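# Sort boxes: full ones into tote, empty ones to desks

## Task

Every box in the room that holds something must end up entirely inside the tote, and every box that is empty must be returned to the desk it belongs on. The robot must not topple or finish leaning, or the task fails. Anything that stays in place only because the robot is holding or pressing it does not count.

## Robot and tools

ROBOT. TidyBot++ is a mobile base 0.54 m long, 0.50 m wide and 0.38 m tall on four driven casters. It carries one seven-joint arm ending in a two-finger gripper. The shoulder sits 0.12 m ahead of the base centre at 0.68 m height. Cameras: base_camera and wrist_camera, which looks along the hand. The arm begins folded with the hand pointing down. Folded, it reaches up to 0.08 m beyond the base front, and the elbow rises to 1.15 m.

FRAMES. Base frame: origin on the floor below the base centre, x ahead, y to the left, z up. hand_pose is reported in this frame and marks the point between the finger pads. Its z axis runs out along the fingers, and the fingers close along its y axis. The odometry frame is the base frame as it was when the scene began. base_odometry counts wheel rotation, so slip shows up as motion, and it drifts by a few cm and several degrees over many moves. Heading grows to the left, range -3.142 to 3.142. base_tilt is in degrees, positive when leaning forward or right, with a fixed bias of up to about 1 degree.

execute_actions. Arguments: actions, a list holding a single action or nothing (empty just reports state and images); cameras, a list drawn from base_camera, wrist_camera, all (omitted, null or all gives both; [] gives none; a wrong name rejects the call). An action may contain base, joints, speeds.
- base: exactly one key, each a relative offset from where the base last reported itself. translate_m: metres, forward positive, -2 to 2. strafe_m: metres sideways, left positive, -2 to 2. rotate_rad: radians, counter-clockwise from above positive, -6.3 to 6.3.
- joints: absolute target angles in radians, keyed by name. joint_1_rad, unlimited, turns the whole arm about vertical, positive clockwise from above (opposite to heading). joint_2_rad shoulder, -2.249 to 2.249. joint_3_rad unlimited, upper-arm roll (near 3.14 normally). joint_4_rad elbow, -2.579 to 2.579. joint_5_rad unlimited, forearm roll (near 0). joint_6_rad wrist, -2.099 to 2.099. joint_7_rad unlimited, hand roll; hand down, positive is counter-clockwise from above, and at 1.57 the fingers part left/right. gripper_pos 0 (open, about 85 mm gap) to 1 (closed); gap is roughly 85 x (1 - gripper_pos) mm. Unlimited joints go the short way, so turn them in steps below half a turn. Tolerances: ±0.039 for joints 1-4, ±0.056 for 5-7, ±0.03 for the gripper.
- speeds: optional caps for this action only: translate_m and strafe_m 0.05 to 0.5 m/s, rotate_rad 0.1 to 1.57 rad/s (top values are the defaults). A base move needing over 8.667 s is rejected; no action runs past 15 s. Any bad key or value rejects the whole call with no motion.
Base and joint motions start together. Anything you leave out may still be driving toward its earlier target.

ARM GEOMETRY. Upper arm 0.42 m, forearm 0.31 m, hand 0.31 m to the hand point. With joint_1_rad 0, joint_3_rad 3.14, joint_5_rad 0 the arm stays in the base's x-z plane. Segment angles from vertical (forward positive): upper = j2; forearm = j2 - j4; hand = j2 - j4 - j6. Reach ahead of the shoulder = sum of length x sin(angle); height above it = sum of length x cos(angle). A downward hand reaches at most about 0.94 m high, and only close to the base. Closed fingertips stick out about 20 mm beyond the hand point.

wait: seconds, 0 to 10; commands nothing and returns the same report. zoom_image: camera (base_camera or wrist_camera) and region [x0, y0, x1, y1] in pixels of that camera's latest full image, top-left origin, at most 504 x 504. finished_scene: scene, the current scene number; ends it permanently after the last command is held and reports success. Answering without any tool call ends everything.

RESULTS. base_status and joint_status: done (for the base, wheels turned fully, possibly slipping, possibly short if blocked); off_target (resting off target, maybe still pushing); contact_stop or time_out (old target dropped, holding). not_followed and 'joint command not followed' with a 'cause:' line mean a self-collision check withheld arm targets (the gripper still acts); they may be retried later until replaced. on_its_own lists uncommanded motion. motor_effort is percent of maximum, peak in brackets, noisy. Motor temperatures follow joint order; MOTOR HOT from 60 °C, OVER-TEMPERATURE FAULT at 75 °C with limit_stop_at_motor_heat (resend target). ARM HIT means the arm struck the base or itself. A torque fault freezes arm and gripper for 10 s. If one call reports a stop, the remaining calls in that reply are skipped. Gripper at 1 reading done means nothing was grasped; off_target means an object stopped it.

PRACTICAL. Friction leaves joints a bit off; correct by sending last command + (wanted - read). Trust camera images over hand_pose. Held loads make the arm sag; don't command a loaded joint to its read value. Holding weight heats motors, even while you think, and the robot keeps its last command during thinking. Avoid dropping, slamming or shoving objects hard, driving while the arm is snagged above about 0.8 m, and horizontal pulls with a raised hand; these can tip the robot. Back away or retract the arm to level it. Objects may occasionally get nudged.

Each tool is called as name([rows], argument=value, ...), one row to a line, values as JSON.

## Session

execute_actions(actions=[])

Scene clock: 0.00 s.
Motor temperatures (°C, as the motors report them): [30 33 32 31 40 38 44]
base_odometry: x=+0.000 y=+0.000 heading=+0.000 (m, m, rad; odometry frame)
base_tilt: forward=-0.5 right=-0.4 (deg)
base_status: not commanded
joint_positions: joint_1_rad=+0.011 joint_2_rad=-0.399 joint_3_rad=+3.166 joint_4_rad=-2.542 joint_5_rad=-0.012 joint_6_rad=-0.844 joint_7_rad=+1.596 gripper_pos=+0.000
joint_status: not commanded
motor_effort: joint_1_rad=+0 joint_2_rad=-1 joint_3_rad=+1 joint_4_rad=+13 joint_5_rad=+0 joint_6_rad=+1 joint_7_rad=+0 (%)
hand_pose: x=+0.2681 y=-0.0001 z=+0.5919 quat_wxyz=(-0.007, +0.997, -0.008, +0.077) (m; base frame)
pictures: base_camera, wrist_camera
Images, in order (width x height): base_camera 644x364, wrist_camera 644x476.

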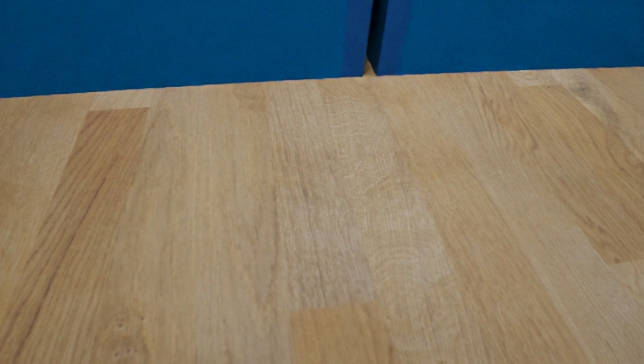

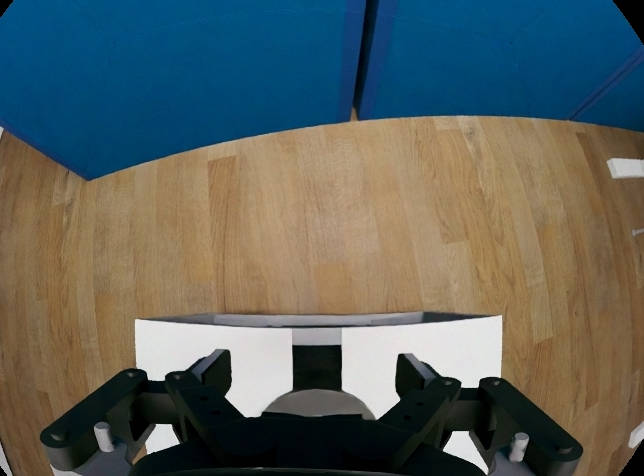

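execute_actions([
  {"joints":{"joint_2_rad":-0.4,"joint_4_rad":-0.7,"joint_6_rad":-1.7}},
])

Scene clock: 4.30 s.
Motor temperatures (°C, as the motors report them): [30 33 32 31 40 38 44]
base_odometry: x=+0.000 y=+0.000 heading=+0.000 (m, m, rad; odometry frame)
base_tilt: forward=-0.6 right=-0.5 (deg)
base_status: not commanded
joint_positions: joint_1_rad=+0.011 joint_2_rad=-0.399 joint_3_rad=+3.166 joint_4_rad=-0.719 joint_5_rad=-0.012 joint_6_rad=-1.658 joint_7_rad=+1.596 gripper_pos=+0.000
joint_status: all done
motor_effort: joint_1_rad=+0(0) joint_2_rad=+3(7) joint_3_rad=+0(1) joint_4_rad=+10(19) joint_5_rad=-1(0) joint_6_rad=+7(7) joint_7_rad=+0(1) (%)
hand_pose: x=+0.3405 y=-0.0079 z=+1.2447 quat_wxyz=(+0.008, +0.836, -0.003, +0.549) (m; base frame)
pictures: base_camera, wrist_camera
Images, in order (width x height): base_camera 644x364, wrist_camera 644x476.

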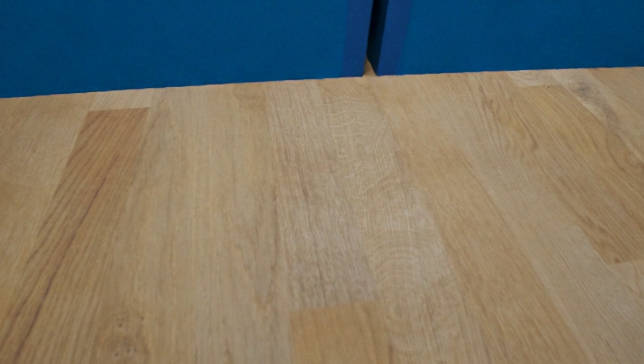

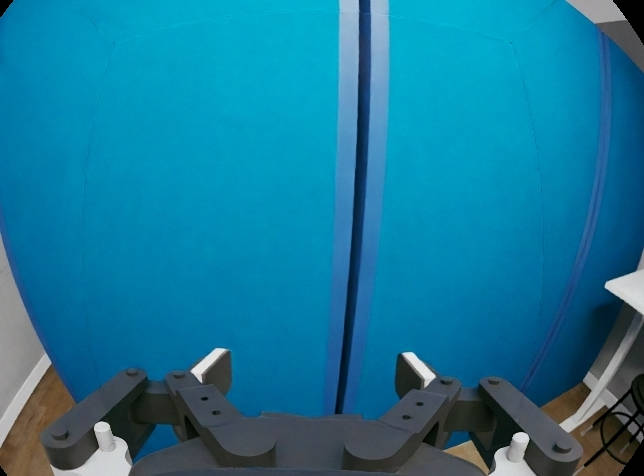

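execute_actions([
  {"base":{"rotate_rad":-1.57}},
])

Scene clock: 6.93 s.
Motor temperatures (°C, as the motors report them): [30 33 32 31 40 38 44]
base_odometry: x=+0.000 y=+0.000 heading=-1.570 (m, m, rad; odometry frame)
base_tilt: forward=-0.5 right=-0.4 (deg)
base_status: done
joint_positions: joint_1_rad=+0.011 joint_2_rad=-0.399 joint_3_rad=+3.166 joint_4_rad=-0.719 joint_5_rad=-0.012 joint_6_rad=-1.658 joint_7_rad=+1.596 gripper_pos=+0.000
joint_status: not commanded
motor_effort: joint_1_rad=+0(1) joint_2_rad=+4(4) joint_3_rad=+0(2) joint_4_rad=+10(10) joint_5_rad=-1(1) joint_6_rad=+8(8) joint_7_rad=+0(0) (%)
hand_pose: x=+0.3405 y=-0.0079 z=+1.2447 quat_wxyz=(+0.008, +0.836, -0.003, +0.549) (m; base frame)
pictures: base_camera, wrist_camera
Images, in order (width x height): base_camera 644x364, wrist_camera 644x476.

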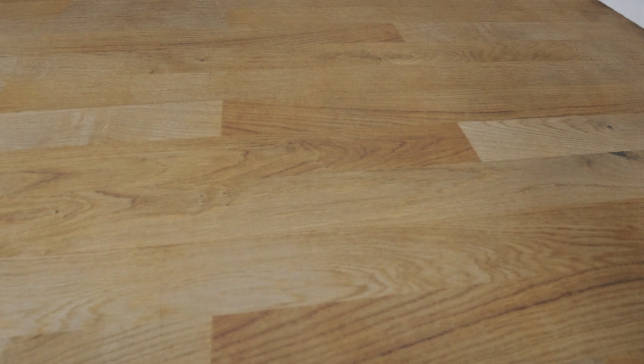

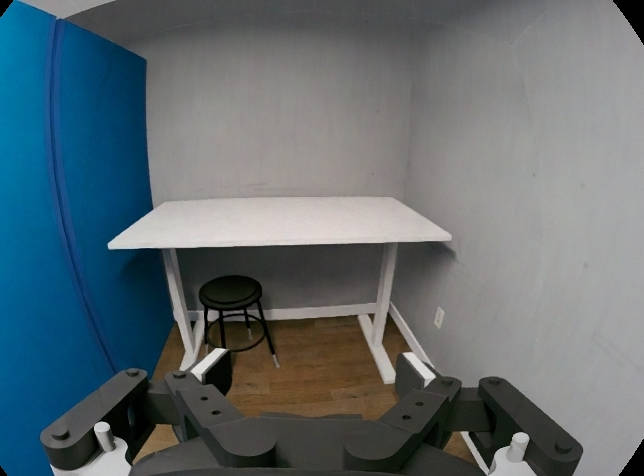

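execute_actions([
  {"base":{"rotate_rad":-3.14}},
])

Scene clock: 10.83 s.
Motor temperatures (°C, as the motors report them): [30 33 32 31 40 38 44]
base_odometry: x=+0.000 y=+0.000 heading=+1.574 (m, m, rad; odometry frame)
base_tilt: forward=-0.6 right=-0.4 (deg)
base_status: done
joint_positions: joint_1_rad=+0.011 joint_2_rad=-0.399 joint_3_rad=+3.166 joint_4_rad=-0.719 joint_5_rad=-0.012 joint_6_rad=-1.658 joint_7_rad=+1.596 gripper_pos=+0.000
joint_status: not commanded
motor_effort: joint_1_rad=+0(1) joint_2_rad=+3(4) joint_3_rad=+0(1) joint_4_rad=+9(10) joint_5_rad=+0(1) joint_6_rad=+8(8) joint_7_rad=+0(0) (%)
hand_pose: x=+0.3405 y=-0.0079 z=+1.2447 quat_wxyz=(+0.008, +0.836, -0.003, +0.549) (m; base frame)
pictures: base_camera, wrist_camera
Images, in order (width x height): base_camera 644x364, wrist_camera 644x476.

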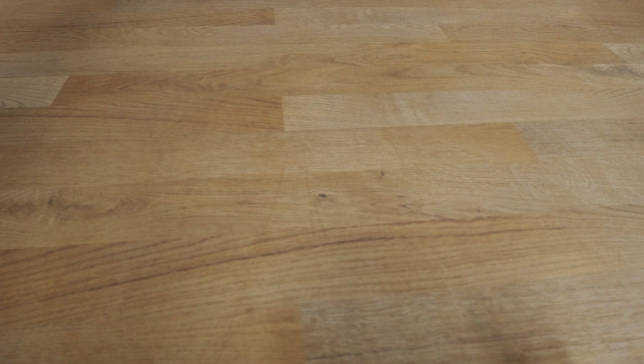

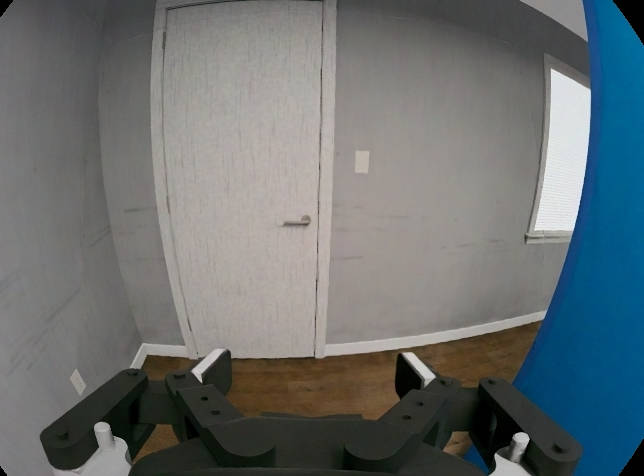

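execute_actions([
  {"base":{"translate_m":1.2}},
])

execute_actions([
  {"base":{"rotate_rad":-1.5}},
])

Scene clock: 15.73 s.
Motor temperatures (°C, as the motors report them): [30 33 32 31 40 38 44]
base_odometry: x=-0.003 y=+1.200 heading=+1.574 (m, m, rad; odometry frame)
base_tilt: forward=-0.5 right=-0.5 (deg)
base_status: done
joint_positions: joint_1_rad=+0.011 joint_2_rad=-0.396 joint_3_rad=+3.166 joint_4_rad=-0.718 joint_5_rad=-0.012 joint_6_rad=-1.659 joint_7_rad=+1.596 gripper_pos=+0.000
joint_status: not commanded
motor_effort: joint_1_rad=+0(1) joint_2_rad=+4(8) joint_3_rad=+1(1) joint_4_rad=+9(11) joint_5_rad=-1(1) joint_6_rad=+7(8) joint_7_rad=+0(0) (%)
hand_pose: x=+0.3415 y=-0.0079 z=+1.2443 quat_wxyz=(+0.008, +0.836, -0.002, +0.548) (m; base frame)
pictures: base_camera, wrist_camera
Images, in order (width x height): base_camera 644x364, wrist_camera 644x476.

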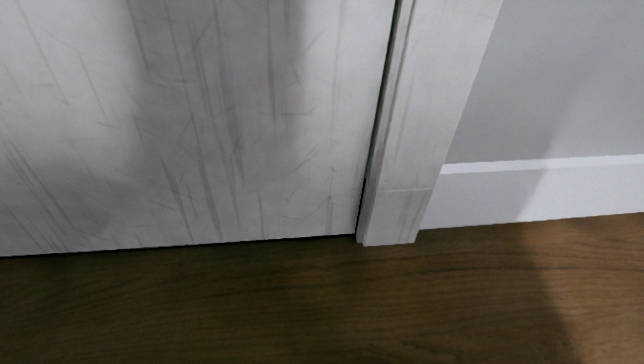

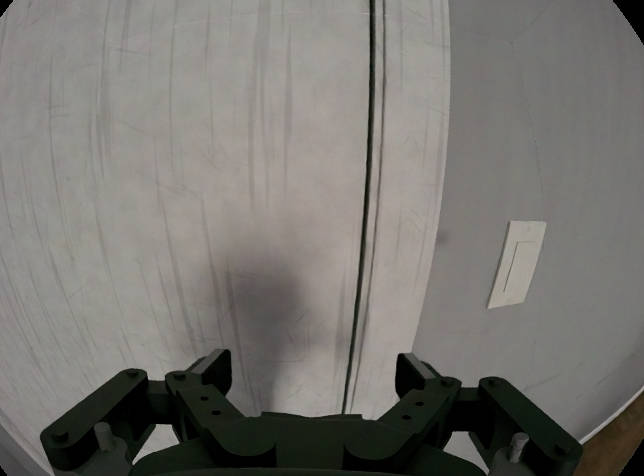

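Scene clock: 17.97 s.
Motor temperatures (°C, as the motors report them): [30 33 32 31 40 38 44]
base_odometry: x=-0.003 y=+1.200 heading=+0.074 (m, m, rad; odometry frame)
base_tilt: forward=-0.5 right=-0.4 (deg)
base_status: done
joint_positions: joint_1_rad=+0.011 joint_2_rad=-0.396 joint_3_rad=+3.166 joint_4_rad=-0.718 joint_5_rad=-0.012 joint_6_rad=-1.659 joint_7_rad=+1.596 gripper_pos=+0.000
joint_status: not commanded
motor_effort: joint_1_rad=+0(1) joint_2_rad=+4(4) joint_3_rad=+0(1) joint_4_rad=+10(10) joint_5_rad=+0(2) joint_6_rad=+8(8) joint_7_rad=+0(0) (%)
hand_pose: x=+0.3415 y=-0.0079 z=+1.2443 quat_wxyz=(+0.008, +0.836, -0.002, +0.548) (m; base frame)
pictures: base_camera, wrist_camera
Images, in order (width x height): base_camera 644x364, wrist_camera 644x476.

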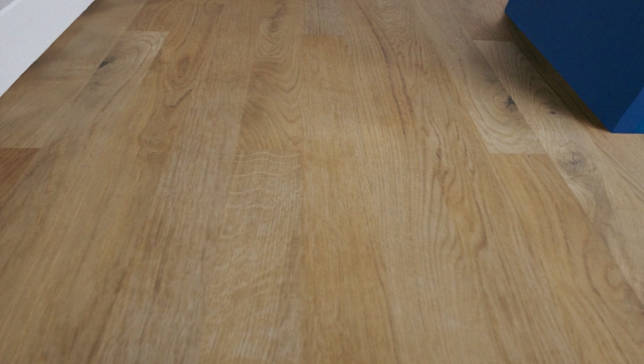

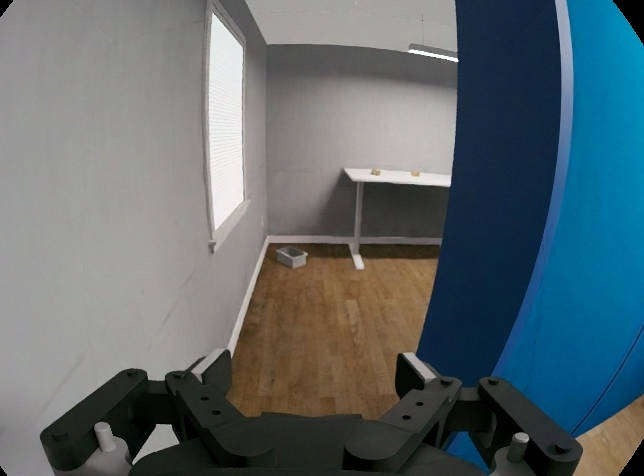

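execute_actions([
  {"base":{"translate_m":0.6}},
])

Scene clock: 21.30 s.
Motor temperatures (°C, as the motors report them): [30 33 32 31 40 38 44]
base_odometry: x=+0.596 y=+1.244 heading=+0.073 (m, m, rad; odometry frame)
base_tilt: forward=-0.5 right=-0.5 (deg)
base_status: done
joint_positions: joint_1_rad=+0.011 joint_2_rad=-0.396 joint_3_rad=+3.166 joint_4_rad=-0.717 joint_5_rad=-0.012 joint_6_rad=-1.660 joint_7_rad=+1.596 gripper_pos=+0.000
joint_status: not commanded
motor_effort: joint_1_rad=+0(1) joint_2_rad=+3(8) joint_3_rad=+0(0) joint_4_rad=+9(11) joint_5_rad=-1(1) joint_6_rad=+7(8) joint_7_rad=+0(0) (%)
hand_pose: x=+0.3414 y=-0.0079 z=+1.2445 quat_wxyz=(+0.008, +0.836, -0.002, +0.549) (m; base frame)
pictures: base_camera, wrist_camera
Images, in order (width x height): base_camera 644x364, wrist_camera 644x476.

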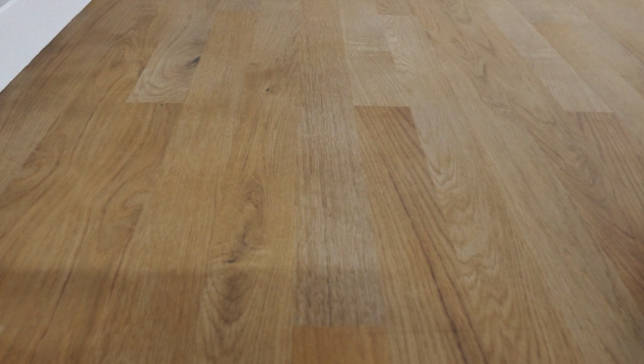

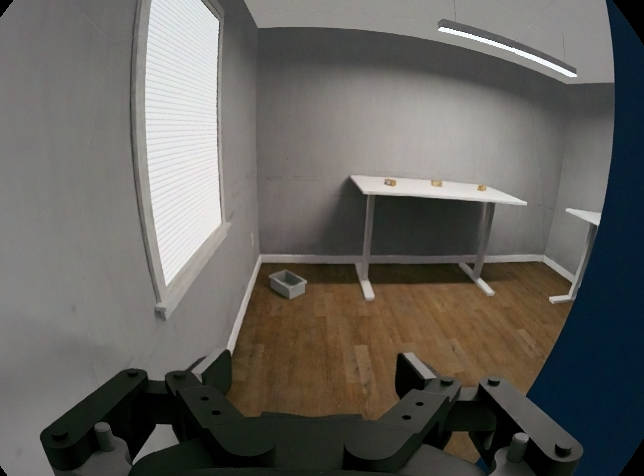

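execute_actions([
  {"base":{"translate_m":1.2},"joints":{"joint_1_rad":0.7}},
])

Scene clock: 25.40 s.
Motor temperatures (°C, as the motors report them): [30 33 32 31 40 38 44]
base_odometry: x=+1.793 y=+1.331 heading=+0.073 (m, m, rad; odometry frame)
base_tilt: forward=-0.5 right=-0.4 (deg)
base_status: done
joint_positions: joint_1_rad=+0.689 joint_2_rad=-0.398 joint_3_rad=+3.166 joint_4_rad=-0.716 joint_5_rad=-0.012 joint_6_rad=-1.660 joint_7_rad=+1.596 gripper_pos=+0.000
joint_status: all done
motor_effort: joint_1_rad=+1(1) joint_2_rad=+4(7) joint_3_rad=+1(1) joint_4_rad=+10(11) joint_5_rad=-1(1) joint_6_rad=+8(8) joint_7_rad=+0(0) (%)
hand_pose: x=+0.2863 y=-0.1448 z=+1.2451 quat_wxyz=(+0.190, +0.787, -0.280, +0.516) (m; base frame)
pictures: base_camera, wrist_camera
Images, in order (width x height): base_camera 644x364, wrist_camera 644x476.

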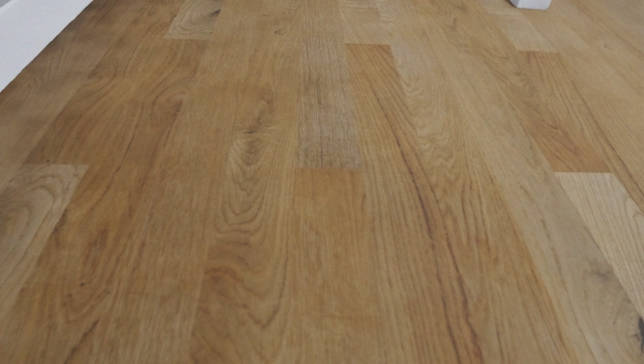

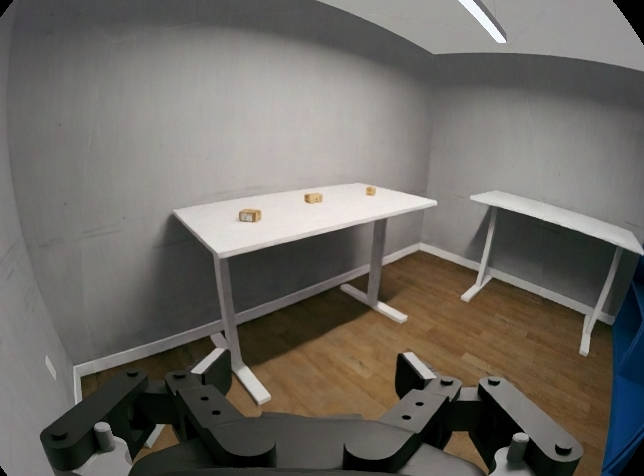

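execute_actions([
  {"joints":{"joint_1_rad":2.0}},
], cameras=["wrist_camera"])

Scene clock: 28.43 s.
Motor temperatures (°C, as the motors report them): [30 33 32 31 40 38 44]
base_odometry: x=+1.793 y=+1.331 heading=+0.073 (m, m, rad; odometry frame)
base_tilt: forward=-0.5 right=-0.4 (deg)
base_status: not commanded
joint_positions: joint_1_rad=+1.989 joint_2_rad=-0.398 joint_3_rad=+3.166 joint_4_rad=-0.716 joint_5_rad=-0.012 joint_6_rad=-1.660 joint_7_rad=+1.596 gripper_pos=+0.000
joint_status: all done
motor_effort: joint_1_rad=+0(1) joint_2_rad=+3(4) joint_3_rad=+0(0) joint_4_rad=+9(10) joint_5_rad=+0(1) joint_6_rad=+7(8) joint_7_rad=+0(0) (%)
hand_pose: x=+0.0243 y=-0.2000 z=+1.2451 quat_wxyz=(+0.463, +0.457, -0.699, +0.296) (m; base frame)
pictures: wrist_camera
Images, in order (width x height): wrist_camera 644x476.

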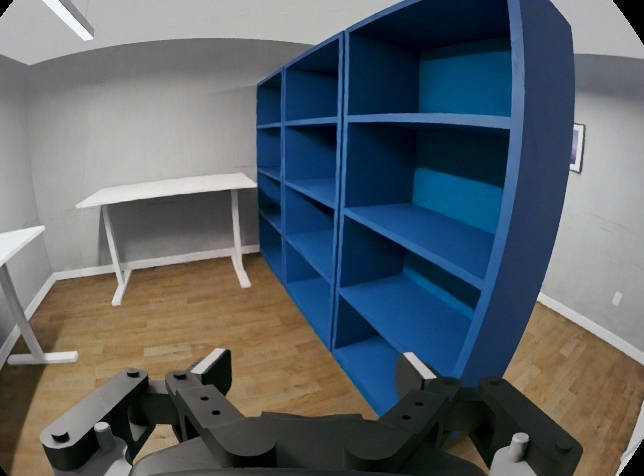

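execute_actions([
  {"base":{"strafe_m":-0.5},"joints":{"joint_1_rad":0.0}},
])

Scene clock: 32.70 s.
Motor temperatures (°C, as the motors report them): [30 33 32 31 40 38 44]
base_odometry: x=+1.830 y=+0.832 heading=+0.073 (m, m, rad; odometry frame)
base_tilt: forward=-0.5 right=-0.4 (deg)
base_status: done
joint_positions: joint_1_rad=+0.011 joint_2_rad=-0.390 joint_3_rad=+3.166 joint_4_rad=-0.716 joint_5_rad=-0.012 joint_6_rad=-1.660 joint_7_rad=+1.596 gripper_pos=+0.000
joint_status: all done
motor_effort: joint_1_rad=+1(1) joint_2_rad=+3(8) joint_3_rad=+0(1) joint_4_rad=+10(11) joint_5_rad=+0(2) joint_6_rad=+7(8) joint_7_rad=+0(1) (%)
hand_pose: x=+0.3447 y=-0.0080 z=+1.2431 quat_wxyz=(+0.008, +0.838, -0.003, +0.546) (m; base frame)
pictures: base_camera, wrist_camera
Images, in order (width x height): base_camera 644x364, wrist_camera 644x476.

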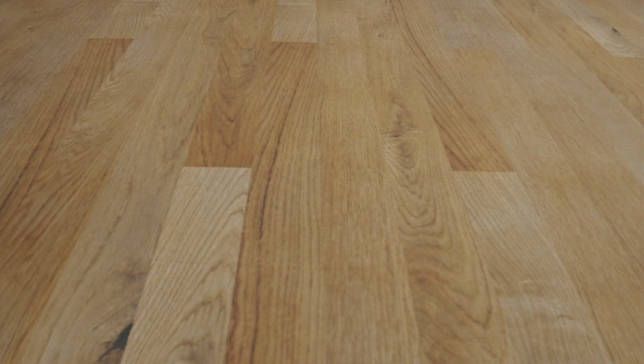

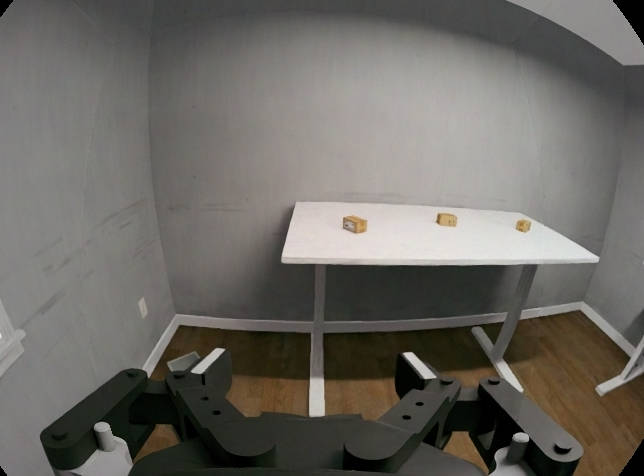

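zoom_image(camera="wrist_camera", region=[280, 180, 604, 280])

Region (280, 180, 604, 280) of wrist_camera's 644x476 image, scaled by 1.556; it fills the top 156 rows of this view, and the rest is white.

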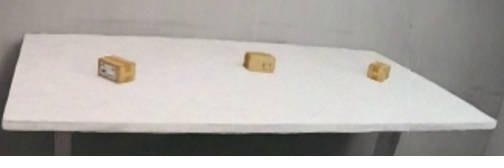

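execute_actions([
  {"base":{"translate_m":0.3}},
])

Scene clock: 43.50 s.
Motor temperatures (°C, as the motors report them): [30 33 32 31 40 38 44]
base_odometry: x=+2.129 y=+0.854 heading=+0.073 (m, m, rad; odometry frame)
base_tilt: forward=-0.5 right=-0.4 (deg)
base_status: done
joint_positions: joint_1_rad=+0.011 joint_2_rad=-0.393 joint_3_rad=+3.166 joint_4_rad=-0.716 joint_5_rad=-0.012 joint_6_rad=-1.660 joint_7_rad=+1.596 gripper_pos=+0.000
joint_status: not commanded
motor_effort: joint_1_rad=+0(0) joint_2_rad=+3(7) joint_3_rad=+1(0) joint_4_rad=+10(11) joint_5_rad=-1(1) joint_6_rad=+7(8) joint_7_rad=+0(0) (%)
hand_pose: x=+0.3427 y=-0.0080 z=+1.2440 quat_wxyz=(+0.008, +0.837, -0.003, +0.547) (m; base frame)
pictures: base_camera, wrist_camera
Images, in order (width x height): base_camera 644x364, wrist_camera 644x476.

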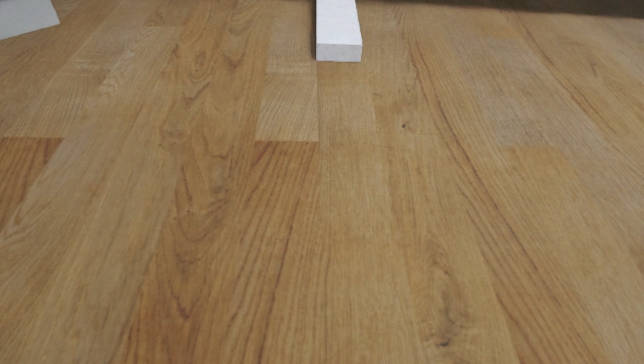

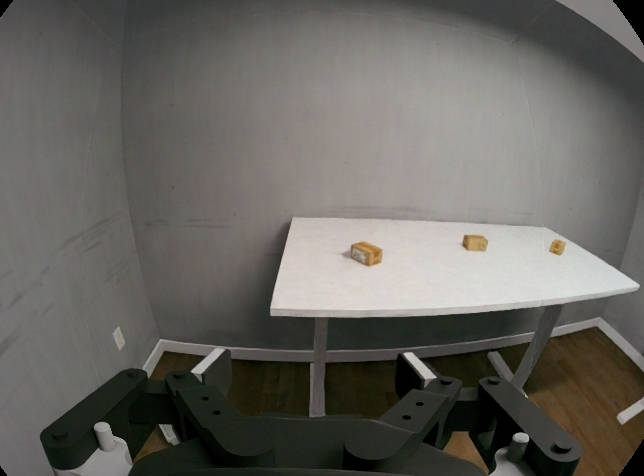

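execute_actions([
  {"base":{"strafe_m":-0.15},"joints":{"joint_2_rad":-0.5,"joint_4_rad":-2.4,"joint_6_rad":0.33}},
])

Scene clock: 49.90 s.
Motor temperatures (°C, as the motors report them): [30 33 32 31 40 38 44]
base_odometry: x=+2.140 y=+0.704 heading=+0.073 (m, m, rad; odometry frame)
base_tilt: forward=-0.5 right=-0.4 (deg)
base_status: done
joint_positions: joint_1_rad=+0.011 joint_2_rad=-0.486 joint_3_rad=+3.166 joint_4_rad=-2.380 joint_5_rad=-0.012 joint_6_rad=+0.289 joint_7_rad=+1.596 gripper_pos=+0.000
joint_status: all done
motor_effort: joint_1_rad=+1(1) joint_2_rad=-4(7) joint_3_rad=+0(3) joint_4_rad=+20(22) joint_5_rad=+0(2) joint_6_rad=+8(8) joint_7_rad=+0(0) (%)
hand_pose: x=+0.5317 y=-0.0162 z=+0.9432 quat_wxyz=(+0.013, +0.719, -0.012, +0.694) (m; base frame)
pictures: base_camera, wrist_camera
Images, in order (width x height): base_camera 644x364, wrist_camera 644x476.

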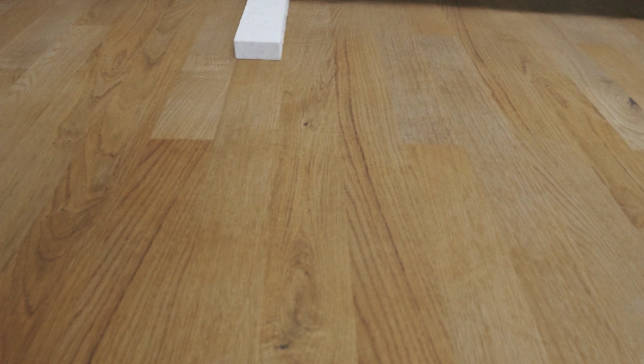

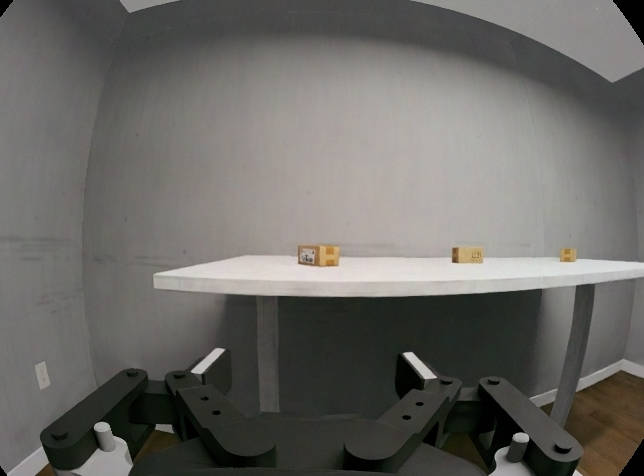

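execute_actions([
  {"joints":{"joint_2_rad":-0.1,"joint_4_rad":-0.8,"joint_6_rad":-1.85,"joint_3_rad":3.12,"joint_7_rad":1.55}},
], cameras=[])

execute_actions([
  {"base":{"translate_m":0.45},"joints":{"joint_2_rad":0.05}},
])

Scene clock: 56.93 s.
Motor temperatures (°C, as the motors report them): [30 33 32 31 40 38 44]
base_odometry: x=+2.140 y=+0.704 heading=+0.073 (m, m, rad; odometry frame)
base_tilt: forward=-0.6 right=-0.4 (deg)
base_status: not commanded
joint_positions: joint_1_rad=+0.011 joint_2_rad=-0.115 joint_3_rad=+3.142 joint_4_rad=-0.821 joint_5_rad=-0.012 joint_6_rad=-1.811 joint_7_rad=+1.576 gripper_pos=+0.000
joint_status: all done
motor_effort: joint_1_rad=+1(0) joint_2_rad=-10(11) joint_3_rad=+0(1) joint_4_rad=+13(21) joint_5_rad=+0(1) joint_6_rad=+5(8) joint_7_rad=+0(0) (%)
hand_pose: x=+0.4568 y=+0.0009 z=+1.0866 quat_wxyz=(-0.002, +0.952, +0.000, +0.308) (m; base frame)
pictures: none
No camera images: the call's "cameras" was empty. Leave "cameras" out to get every camera's image.

Scene clock: 59.20 s.
Motor temperatures (°C, as the motors report them): [30 33 32 31 40 38 44]
base_odometry: x=+2.589 y=+0.736 heading=+0.073 (m, m, rad; odometry frame)
base_tilt: forward=-0.5 right=-0.4 (deg)
base_status: done
joint_positions: joint_1_rad=+0.011 joint_2_rad=+0.055 joint_3_rad=+3.141 joint_4_rad=-0.814 joint_5_rad=-0.012 joint_6_rad=-1.812 joint_7_rad=+1.576 gripper_pos=+0.000
joint_status: all done
motor_effort: joint_1_rad=+0(0) joint_2_rad=-17(21) joint_3_rad=+0(0) joint_4_rad=+14(15) joint_5_rad=-1(0) joint_6_rad=+4(5) joint_7_rad=+0(0) (%)
hand_pose: x=+0.5205 y=+0.0006 z=+1.0262 quat_wxyz=(-0.003, +0.974, +0.000, +0.229) (m; base frame)
pictures: base_camera, wrist_camera
Images, in order (width x height): base_camera 644x364, wrist_camera 644x476.

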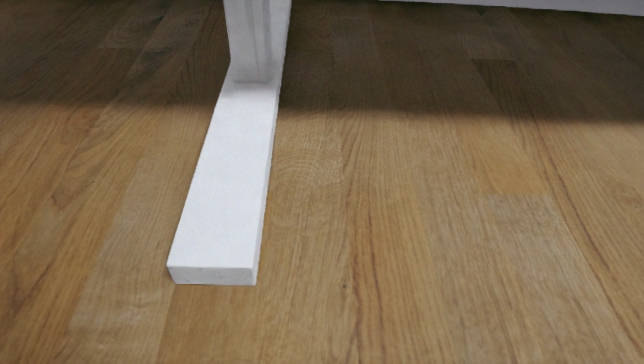

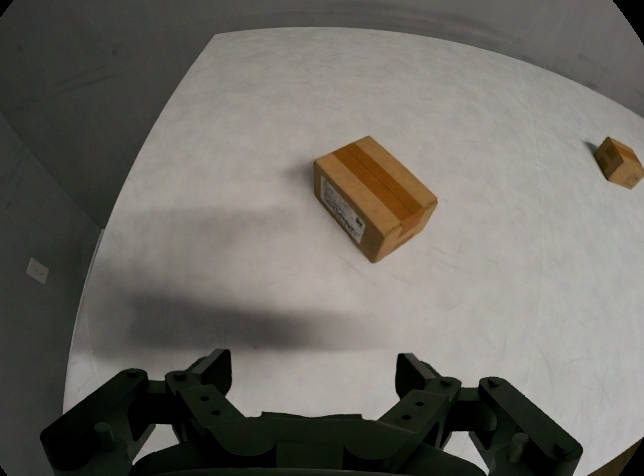

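execute_actions([
  {"base":{"strafe_m":-0.393},"joints":{"joint_1_rad":-0.64}},
], cameras=[])

execute_actions([
  {"base":{"translate_m":0.08}},
])

Scene clock: 69.80 s.
Motor temperatures (°C, as the motors report them): [30 33 32 31 40 38 44]
base_odometry: x=+2.618 y=+0.344 heading=+0.073 (m, m, rad; odometry frame)
base_tilt: forward=-0.5 right=-0.5 (deg)
base_status: done
joint_positions: joint_1_rad=-0.630 joint_2_rad=+0.052 joint_3_rad=+3.138 joint_4_rad=-0.814 joint_5_rad=-0.012 joint_6_rad=-1.812 joint_7_rad=+1.576 gripper_pos=+0.000
joint_status: all done
motor_effort: joint_1_rad=+1(2) joint_2_rad=-17(20) joint_3_rad=+1(2) joint_4_rad=+14(15) joint_5_rad=+0(0) joint_6_rad=+3(4) joint_7_rad=+0(0) (%)
hand_pose: x=+0.4391 y=+0.2409 z=+1.0273 quat_wxyz=(-0.076, +0.923, +0.308, +0.217) (m; base frame)
pictures: none
No camera images: the call's "cameras" was empty. Leave "cameras" out to get every camera's image.

Scene clock: 71.03 s.
Motor temperatures (°C, as the motors report them): [30 33 32 31 40 38 44]
base_odometry: x=+2.698 y=+0.350 heading=+0.073 (m, m, rad; odometry frame)
base_tilt: forward=-0.5 right=-0.4 (deg)
base_status: done
joint_positions: joint_1_rad=-0.631 joint_2_rad=+0.055 joint_3_rad=+3.137 joint_4_rad=-0.814 joint_5_rad=-0.012 joint_6_rad=-1.812 joint_7_rad=+1.576 gripper_pos=+0.000
joint_status: not commanded
motor_effort: joint_1_rad=+1(2) joint_2_rad=-17(21) joint_3_rad=+0(1) joint_4_rad=+15(15) joint_5_rad=-1(1) joint_6_rad=+3(4) joint_7_rad=+0(0) (%)
hand_pose: x=+0.4393 y=+0.2424 z=+1.0260 quat_wxyz=(-0.076, +0.923, +0.309, +0.215) (m; base frame)
pictures: base_camera, wrist_camera
Images, in order (width x height): base_camera 644x364, wrist_camera 644x476.

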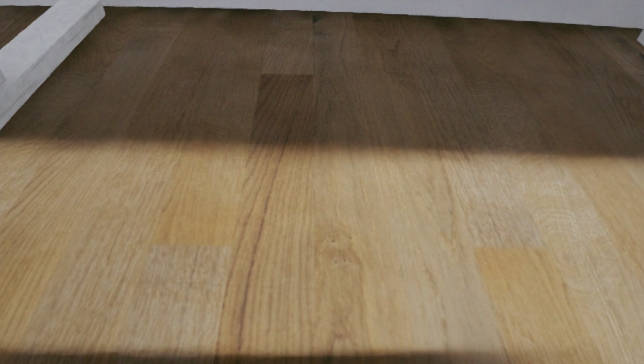

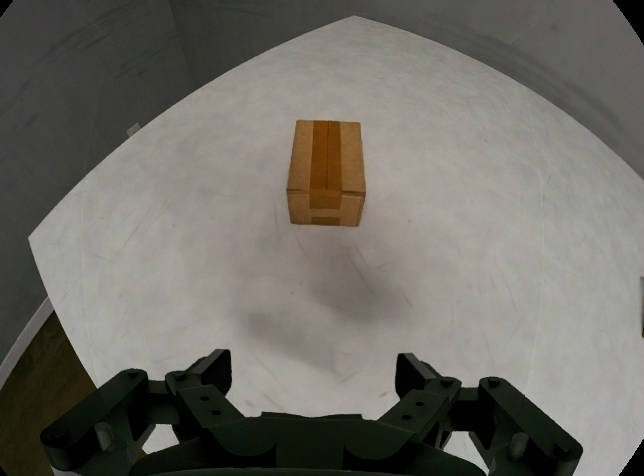

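execute_actions([
  {"joints":{"joint_1_rad":-0.604,"joint_2_rad":0.25,"joint_4_rad":-0.744,"joint_6_rad":-1.456}},
], cameras=["wrist_camera"])

Scene clock: 74.50 s.
Motor temperatures (°C, as the motors report them): [30 33 32 31 40 38 44]
base_odometry: x=+2.698 y=+0.350 heading=+0.073 (m, m, rad; odometry frame)
base_tilt: forward=-0.5 right=-0.5 (deg)
base_status: not commanded
joint_positions: joint_1_rad=-0.616 joint_2_rad=+0.256 joint_3_rad=+3.137 joint_4_rad=-0.765 joint_5_rad=-0.012 joint_6_rad=-1.492 joint_7_rad=+1.576 gripper_pos=+0.000
joint_status: all done
motor_effort: joint_1_rad=+1(0) joint_2_rad=-27(31) joint_3_rad=+0(0) joint_4_rad=+17(17) joint_5_rad=-1(1) joint_6_rad=+5(5) joint_7_rad=+0(0) (%)
hand_pose: x=+0.5700 y=+0.3277 z=+1.0017 quat_wxyz=(-0.100, +0.904, +0.294, +0.293) (m; base frame)
pictures: wrist_camera
Images, in order (width x height): wrist_camera 644x476.

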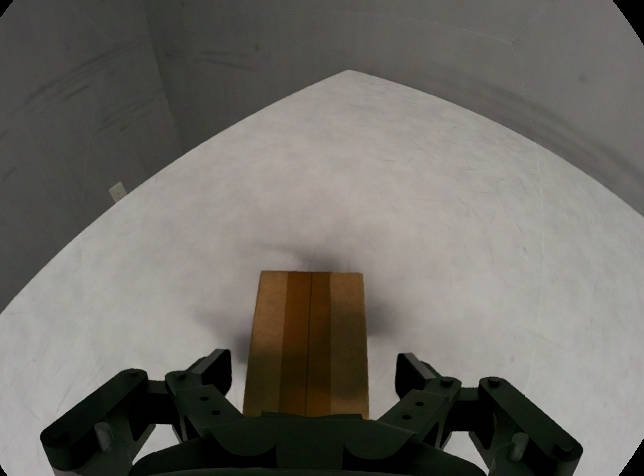

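execute_actions([
  {"joints":{"joint_1_rad":-0.632,"joint_4_rad":-0.925,"joint_6_rad":-1.30}},
], cameras=["wrist_camera"])

Scene clock: 78.43 s.
Motor temperatures (°C, as the motors report them): [30 33 32 31 40 38 44]
base_odometry: x=+2.698 y=+0.350 heading=+0.073 (m, m, rad; odometry frame)
base_tilt: forward=-0.5 right=-0.5 (deg)
base_status: not commanded
joint_positions: joint_1_rad=-0.620 joint_2_rad=+0.249 joint_3_rad=+3.137 joint_4_rad=-0.902 joint_5_rad=-0.012 joint_6_rad=-1.340 joint_7_rad=+1.576 gripper_pos=+0.000
joint_status: all done
motor_effort: joint_1_rad=+1(1) joint_2_rad=-27(29) joint_3_rad=+0(0) joint_4_rad=+17(18) joint_5_rad=+0(1) joint_6_rad=+5(5) joint_7_rad=+0(1) (%)
hand_pose: x=+0.5862 y=+0.3425 z=+0.9700 quat_wxyz=(-0.103, +0.901, +0.294, +0.302) (m; base frame)
pictures: wrist_camera
Images, in order (width x height): wrist_camera 644x476.

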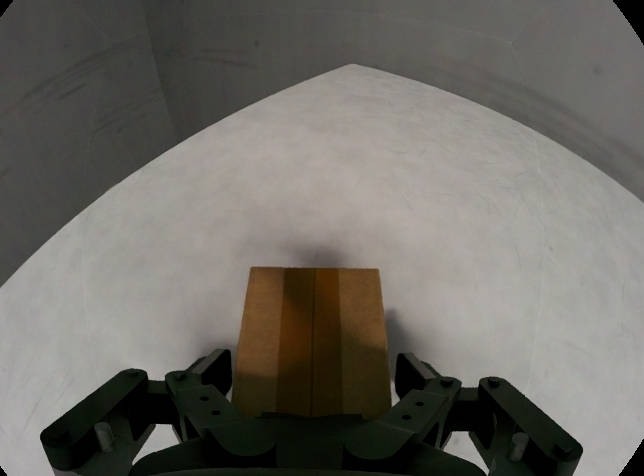

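execute_actions([
  {"joints":{"gripper_pos":1.0}},
], cameras=["wrist_camera"])

Scene clock: 80.37 s.
Motor temperatures (°C, as the motors report them): [30 33 32 31 40 38 44]
base_odometry: x=+2.698 y=+0.350 heading=+0.073 (m, m, rad; odometry frame)
base_tilt: forward=-0.5 right=-0.5 (deg)
base_status: not commanded
joint_positions: joint_1_rad=-0.621 joint_2_rad=+0.230 joint_3_rad=+3.137 joint_4_rad=-0.905 joint_5_rad=-0.012 joint_6_rad=-1.331 joint_7_rad=+1.576 gripper_pos=+0.344
joint_status: gripper_pos off_target (ended at +0.344, target +1.000)
motor_effort: joint_1_rad=+0(0) joint_2_rad=-23(28) joint_3_rad=-1(1) joint_4_rad=+14(19) joint_5_rad=-1(1) joint_6_rad=+4(7) joint_7_rad=+0(1) (%)
hand_pose: x=+0.5832 y=+0.3405 z=+0.9810 quat_wxyz=(-0.107, +0.897, +0.293, +0.314) (m; base frame)
pictures: wrist_camera
Images, in order (width x height): wrist_camera 644x476.

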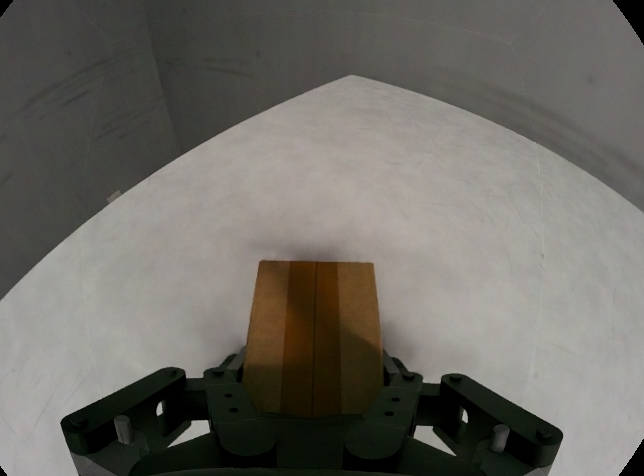

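execute_actions([
  {"joints":{"joint_2_rad":0.22,"joint_4_rad":-0.744,"joint_6_rad":-1.5}},
], cameras=["wrist_camera"])

Scene clock: 82.10 s.
Motor temperatures (°C, as the motors report them): [30 33 32 31 40 38 44]
base_odometry: x=+2.698 y=+0.350 heading=+0.073 (m, m, rad; odometry frame)
base_tilt: forward=-0.5 right=-0.5 (deg)
base_status: not commanded
joint_positions: joint_1_rad=-0.621 joint_2_rad=+0.236 joint_3_rad=+3.137 joint_4_rad=-0.775 joint_5_rad=-0.012 joint_6_rad=-1.470 joint_7_rad=+1.576 gripper_pos=+0.344
joint_status: all done
motor_effort: joint_1_rad=+0(0) joint_2_rad=-29(33) joint_3_rad=-1(1) joint_4_rad=+19(21) joint_5_rad=-1(1) joint_6_rad=+7(7) joint_7_rad=+0(1) (%)
hand_pose: x=+0.5667 y=+0.3287 z=+1.0119 quat_wxyz=(-0.105, +0.899, +0.294, +0.307) (m; base frame)
pictures: wrist_camera
Images, in order (width x height): wrist_camera 644x476.

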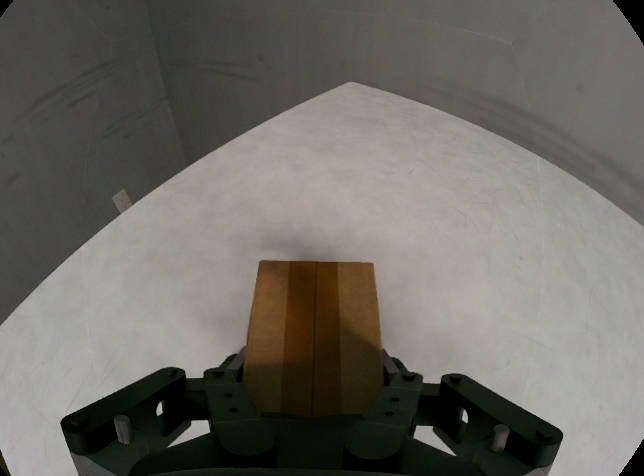

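execute_actions(actions=[], cameras=[])

execute_actions(actions=[], cameras=[])

execute_actions(actions=[], cameras=[])

Scene clock: 83.17 s.
Motor temperatures (°C, as the motors report them): [30 33 32 31 40 38 44]
base_odometry: x=+2.698 y=+0.350 heading=+0.073 (m, m, rad; odometry frame)
base_tilt: forward=-0.5 right=-0.4 (deg)
base_status: not commanded
joint_positions: joint_1_rad=-0.621 joint_2_rad=+0.236 joint_3_rad=+3.137 joint_4_rad=-0.775 joint_5_rad=-0.012 joint_6_rad=-1.470 joint_7_rad=+1.576 gripper_pos=+0.344
joint_status: all done
motor_effort: joint_1_rad=+1(0) joint_2_rad=-29(33) joint_3_rad=-1(1) joint_4_rad=+19(21) joint_5_rad=-1(1) joint_6_rad=+7(7) joint_7_rad=+0(1) (%)
hand_pose: x=+0.5667 y=+0.3287 z=+1.0119 quat_wxyz=(-0.105, +0.899, +0.294, +0.307) (m; base frame)
pictures: none
No camera images: the call's "cameras" was empty. Leave "cameras" out to get every camera's image.

Scene clock: 83.17 s.
Motor temperatures (°C, as the motors report them): [30 33 32 31 40 38 44]
base_odometry: x=+2.698 y=+0.350 heading=+0.073 (m, m, rad; odometry frame)
base_tilt: forward=-0.5 right=-0.4 (deg)
base_status: not commanded
joint_positions: joint_1_rad=-0.621 joint_2_rad=+0.236 joint_3_rad=+3.137 joint_4_rad=-0.775 joint_5_rad=-0.012 joint_6_rad=-1.470 joint_7_rad=+1.576 gripper_pos=+0.344
joint_status: all done
motor_effort: joint_1_rad=+1(0) joint_2_rad=-29(33) joint_3_rad=-1(1) joint_4_rad=+19(21) joint_5_rad=-1(1) joint_6_rad=+7(7) joint_7_rad=+0(1) (%)
hand_pose: x=+0.5667 y=+0.3287 z=+1.0119 quat_wxyz=(-0.105, +0.899, +0.294, +0.307) (m; base frame)
pictures: none
No camera images: the call's "cameras" was empty. Leave "cameras" out to get every camera's image.

Scene clock: 83.17 s.
Motor temperatures (°C, as the motors report them): [30 33 32 31 40 38 44]
base_odometry: x=+2.698 y=+0.350 heading=+0.073 (m, m, rad; odometry frame)
base_tilt: forward=-0.5 right=-0.4 (deg)
base_status: not commanded
joint_positions: joint_1_rad=-0.621 joint_2_rad=+0.236 joint_3_rad=+3.137 joint_4_rad=-0.775 joint_5_rad=-0.012 joint_6_rad=-1.470 joint_7_rad=+1.576 gripper_pos=+0.344
joint_status: all done
motor_effort: joint_1_rad=+1(0) joint_2_rad=-29(33) joint_3_rad=-1(1) joint_4_rad=+19(21) joint_5_rad=-1(1) joint_6_rad=+7(7) joint_7_rad=+0(1) (%)
hand_pose: x=+0.5667 y=+0.3287 z=+1.0119 quat_wxyz=(-0.105, +0.899, +0.294, +0.307) (m; base frame)
pictures: none
No camera images: the call's "cameras" was empty. Leave "cameras" out to get every camera's image.

execute_actions([
  {"base":{"translate_m":-0.45},"joints":{"joint_2_rad":-0.2,"joint_4_rad":-1.05,"joint_6_rad":-1.6}},
], cameras=[])

execute_actions([
  {"base":{"strafe_m":1.1},"joints":{"joint_1_rad":0.01,"joint_2_rad":-0.2,"joint_4_rad":-1.9,"joint_6_rad":-0.8}},
])

Scene clock: 88.23 s.
Motor temperatures (°C, as the motors report them): [30 33 32 31 40 38 44]
base_odometry: x=+2.249 y=+0.317 heading=+0.074 (m, m, rad; odometry frame)
base_tilt: forward=-0.5 right=-0.4 (deg)
base_status: done
joint_positions: joint_1_rad=-0.625 joint_2_rad=-0.196 joint_3_rad=+3.133 joint_4_rad=-1.039 joint_5_rad=-0.012 joint_6_rad=-1.575 joint_7_rad=+1.576 gripper_pos=+0.344
joint_status: all done
motor_effort: joint_1_rad=-1(3) joint_2_rad=-11(34) joint_3_rad=+0(2) joint_4_rad=+18(21) joint_5_rad=-1(2) joint_6_rad=+8(8) joint_7_rad=+0(0) (%)
hand_pose: x=+0.4049 y=+0.2170 z=+1.0701 quat_wxyz=(-0.114, +0.887, +0.296, +0.335) (m; base frame)
pictures: none
No camera images: the call's "cameras" was empty. Leave "cameras" out to get every camera's image.

Scene clock: 91.80 s.
Motor temperatures (°C, as the motors report them): [30 33 32 31 40 38 44]
base_odometry: x=+2.168 y=+1.414 heading=+0.074 (m, m, rad; odometry frame)
base_tilt: forward=-0.5 right=-0.4 (deg)
base_status: done
joint_positions: joint_1_rad=+0.000 joint_2_rad=-0.190 joint_3_rad=+3.131 joint_4_rad=-1.894 joint_5_rad=-0.012 joint_6_rad=-0.852 joint_7_rad=+1.576 gripper_pos=+0.344
joint_status: all done
motor_effort: joint_1_rad=+1(1) joint_2_rad=-15(16) joint_3_rad=+0(2) joint_4_rad=+21(22) joint_5_rad=-1(2) joint_6_rad=+6(8) joint_7_rad=+0(0) (%)
hand_pose: x=+0.5228 y=+0.0083 z=+0.7938 quat_wxyz=(-0.005, +0.957, +0.005, +0.289) (m; base frame)
pictures: base_camera, wrist_camera
Images, in order (width x height): base_camera 644x364, wrist_camera 644x476.

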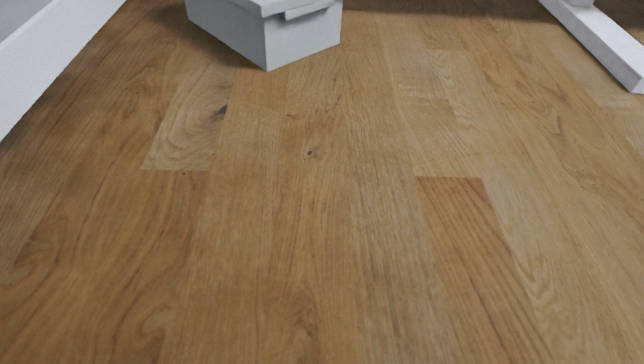

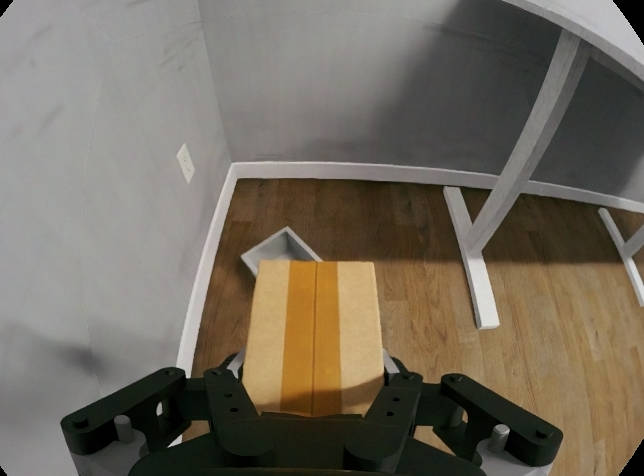

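execute_actions([
  {"base":{"strafe_m":-0.287},"joints":{"joint_1_rad":-0.73}},
], cameras=[])

execute_actions([
  {"base":{"translate_m":0.40},"joints":{"joint_2_rad":0.6,"joint_4_rad":-1.7,"joint_6_rad":0.1}},
])

Scene clock: 99.37 s.
Motor temperatures (°C, as the motors report them): [30 33 32 31 40 38 44]
base_odometry: x=+2.189 y=+1.128 heading=+0.075 (m, m, rad; odometry frame)
base_tilt: forward=-0.5 right=-0.5 (deg)
base_status: done
joint_positions: joint_1_rad=-0.719 joint_2_rad=-0.191 joint_3_rad=+3.125 joint_4_rad=-1.895 joint_5_rad=-0.012 joint_6_rad=-0.849 joint_7_rad=+1.576 gripper_pos=+0.344
joint_status: all done
motor_effort: joint_1_rad=+1(2) joint_2_rad=-15(17) joint_3_rad=+0(3) joint_4_rad=+21(21) joint_5_rad=+0(2) joint_6_rad=+6(6) joint_7_rad=+0(0) (%)
hand_pose: x=+0.4160 y=+0.2747 z=+0.7943 quat_wxyz=(-0.107, +0.893, +0.345, +0.270) (m; base frame)
pictures: none
No camera images: the call's "cameras" was empty. Leave "cameras" out to get every camera's image.

Scene clock: 101.53 s.
Motor temperatures (°C, as the motors report them): [30 33 32 31 40 38 44]
base_odometry: x=+2.588 y=+1.157 heading=+0.074 (m, m, rad; odometry frame)
base_tilt: forward=-0.5 right=-0.5 (deg)
base_status: done
joint_positions: joint_1_rad=-0.723 joint_2_rad=+0.619 joint_3_rad=+3.125 joint_4_rad=-1.733 joint_5_rad=-0.012 joint_6_rad=+0.048 joint_7_rad=+1.576 gripper_pos=+0.344
joint_status: all done
motor_effort: joint_1_rad=+0(2) joint_2_rad=-41(43) joint_3_rad=+0(3) joint_4_rad=+17(22) joint_5_rad=+0(0) joint_6_rad=+8(9) joint_7_rad=+0(0) (%)
hand_pose: x=+0.6351 y=+0.4705 z=+0.5947 quat_wxyz=(-0.151, +0.854, +0.324, +0.377) (m; base frame)
pictures: base_camera, wrist_camera
Images, in order (width x height): base_camera 644x364, wrist_camera 644x476.

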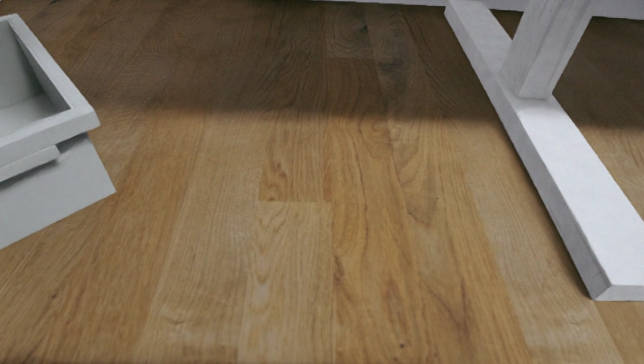

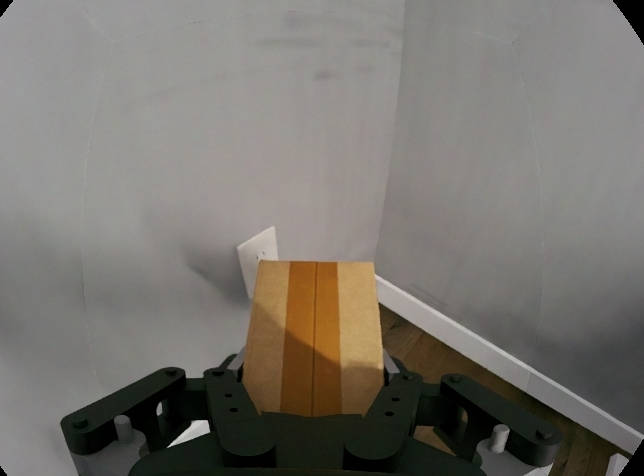

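execute_actions([
  {"joints":{"joint_2_rad":1.08,"joint_3_rad":3.16,"joint_4_rad":-1.84,"joint_6_rad":0.37}},
])

Scene clock: 105.23 s.
Motor temperatures (°C, as the motors report them): [30 33 32 31 40 38 44]
base_odometry: x=+2.588 y=+1.157 heading=+0.074 (m, m, rad; odometry frame)
base_tilt: forward=-0.6 right=-0.4 (deg)
base_status: not commanded
joint_positions: joint_1_rad=-0.723 joint_2_rad=+1.097 joint_3_rad=+3.139 joint_4_rad=-1.833 joint_5_rad=-0.012 joint_6_rad=+0.320 joint_7_rad=+1.576 gripper_pos=+0.344
joint_status: all done
motor_effort: joint_1_rad=+0(0) joint_2_rad=-42(48) joint_3_rad=-1(1) joint_4_rad=+7(17) joint_5_rad=-1(1) joint_6_rad=+6(7) joint_7_rad=+0(0) (%)
hand_pose: x=+0.5668 y=+0.3973 z=+0.2985 quat_wxyz=(-0.093, +0.903, +0.338, +0.246) (m; base frame)
pictures: base_camera, wrist_camera
Images, in order (width x height): base_camera 644x364, wrist_camera 644x476.

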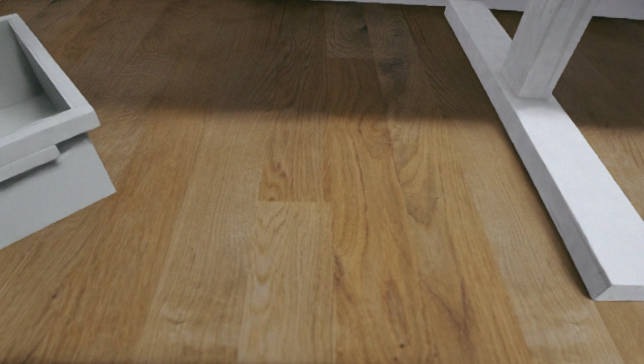

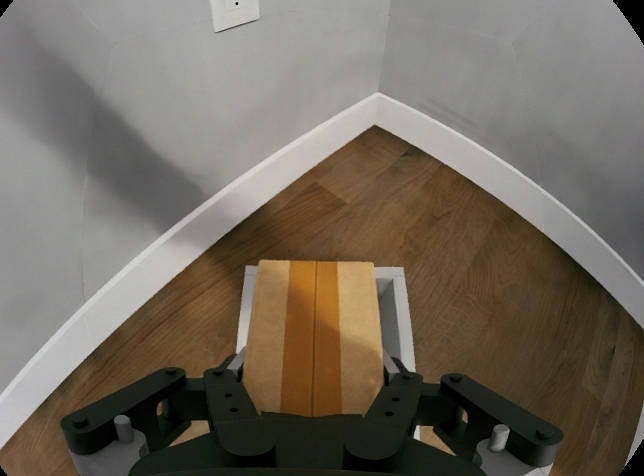

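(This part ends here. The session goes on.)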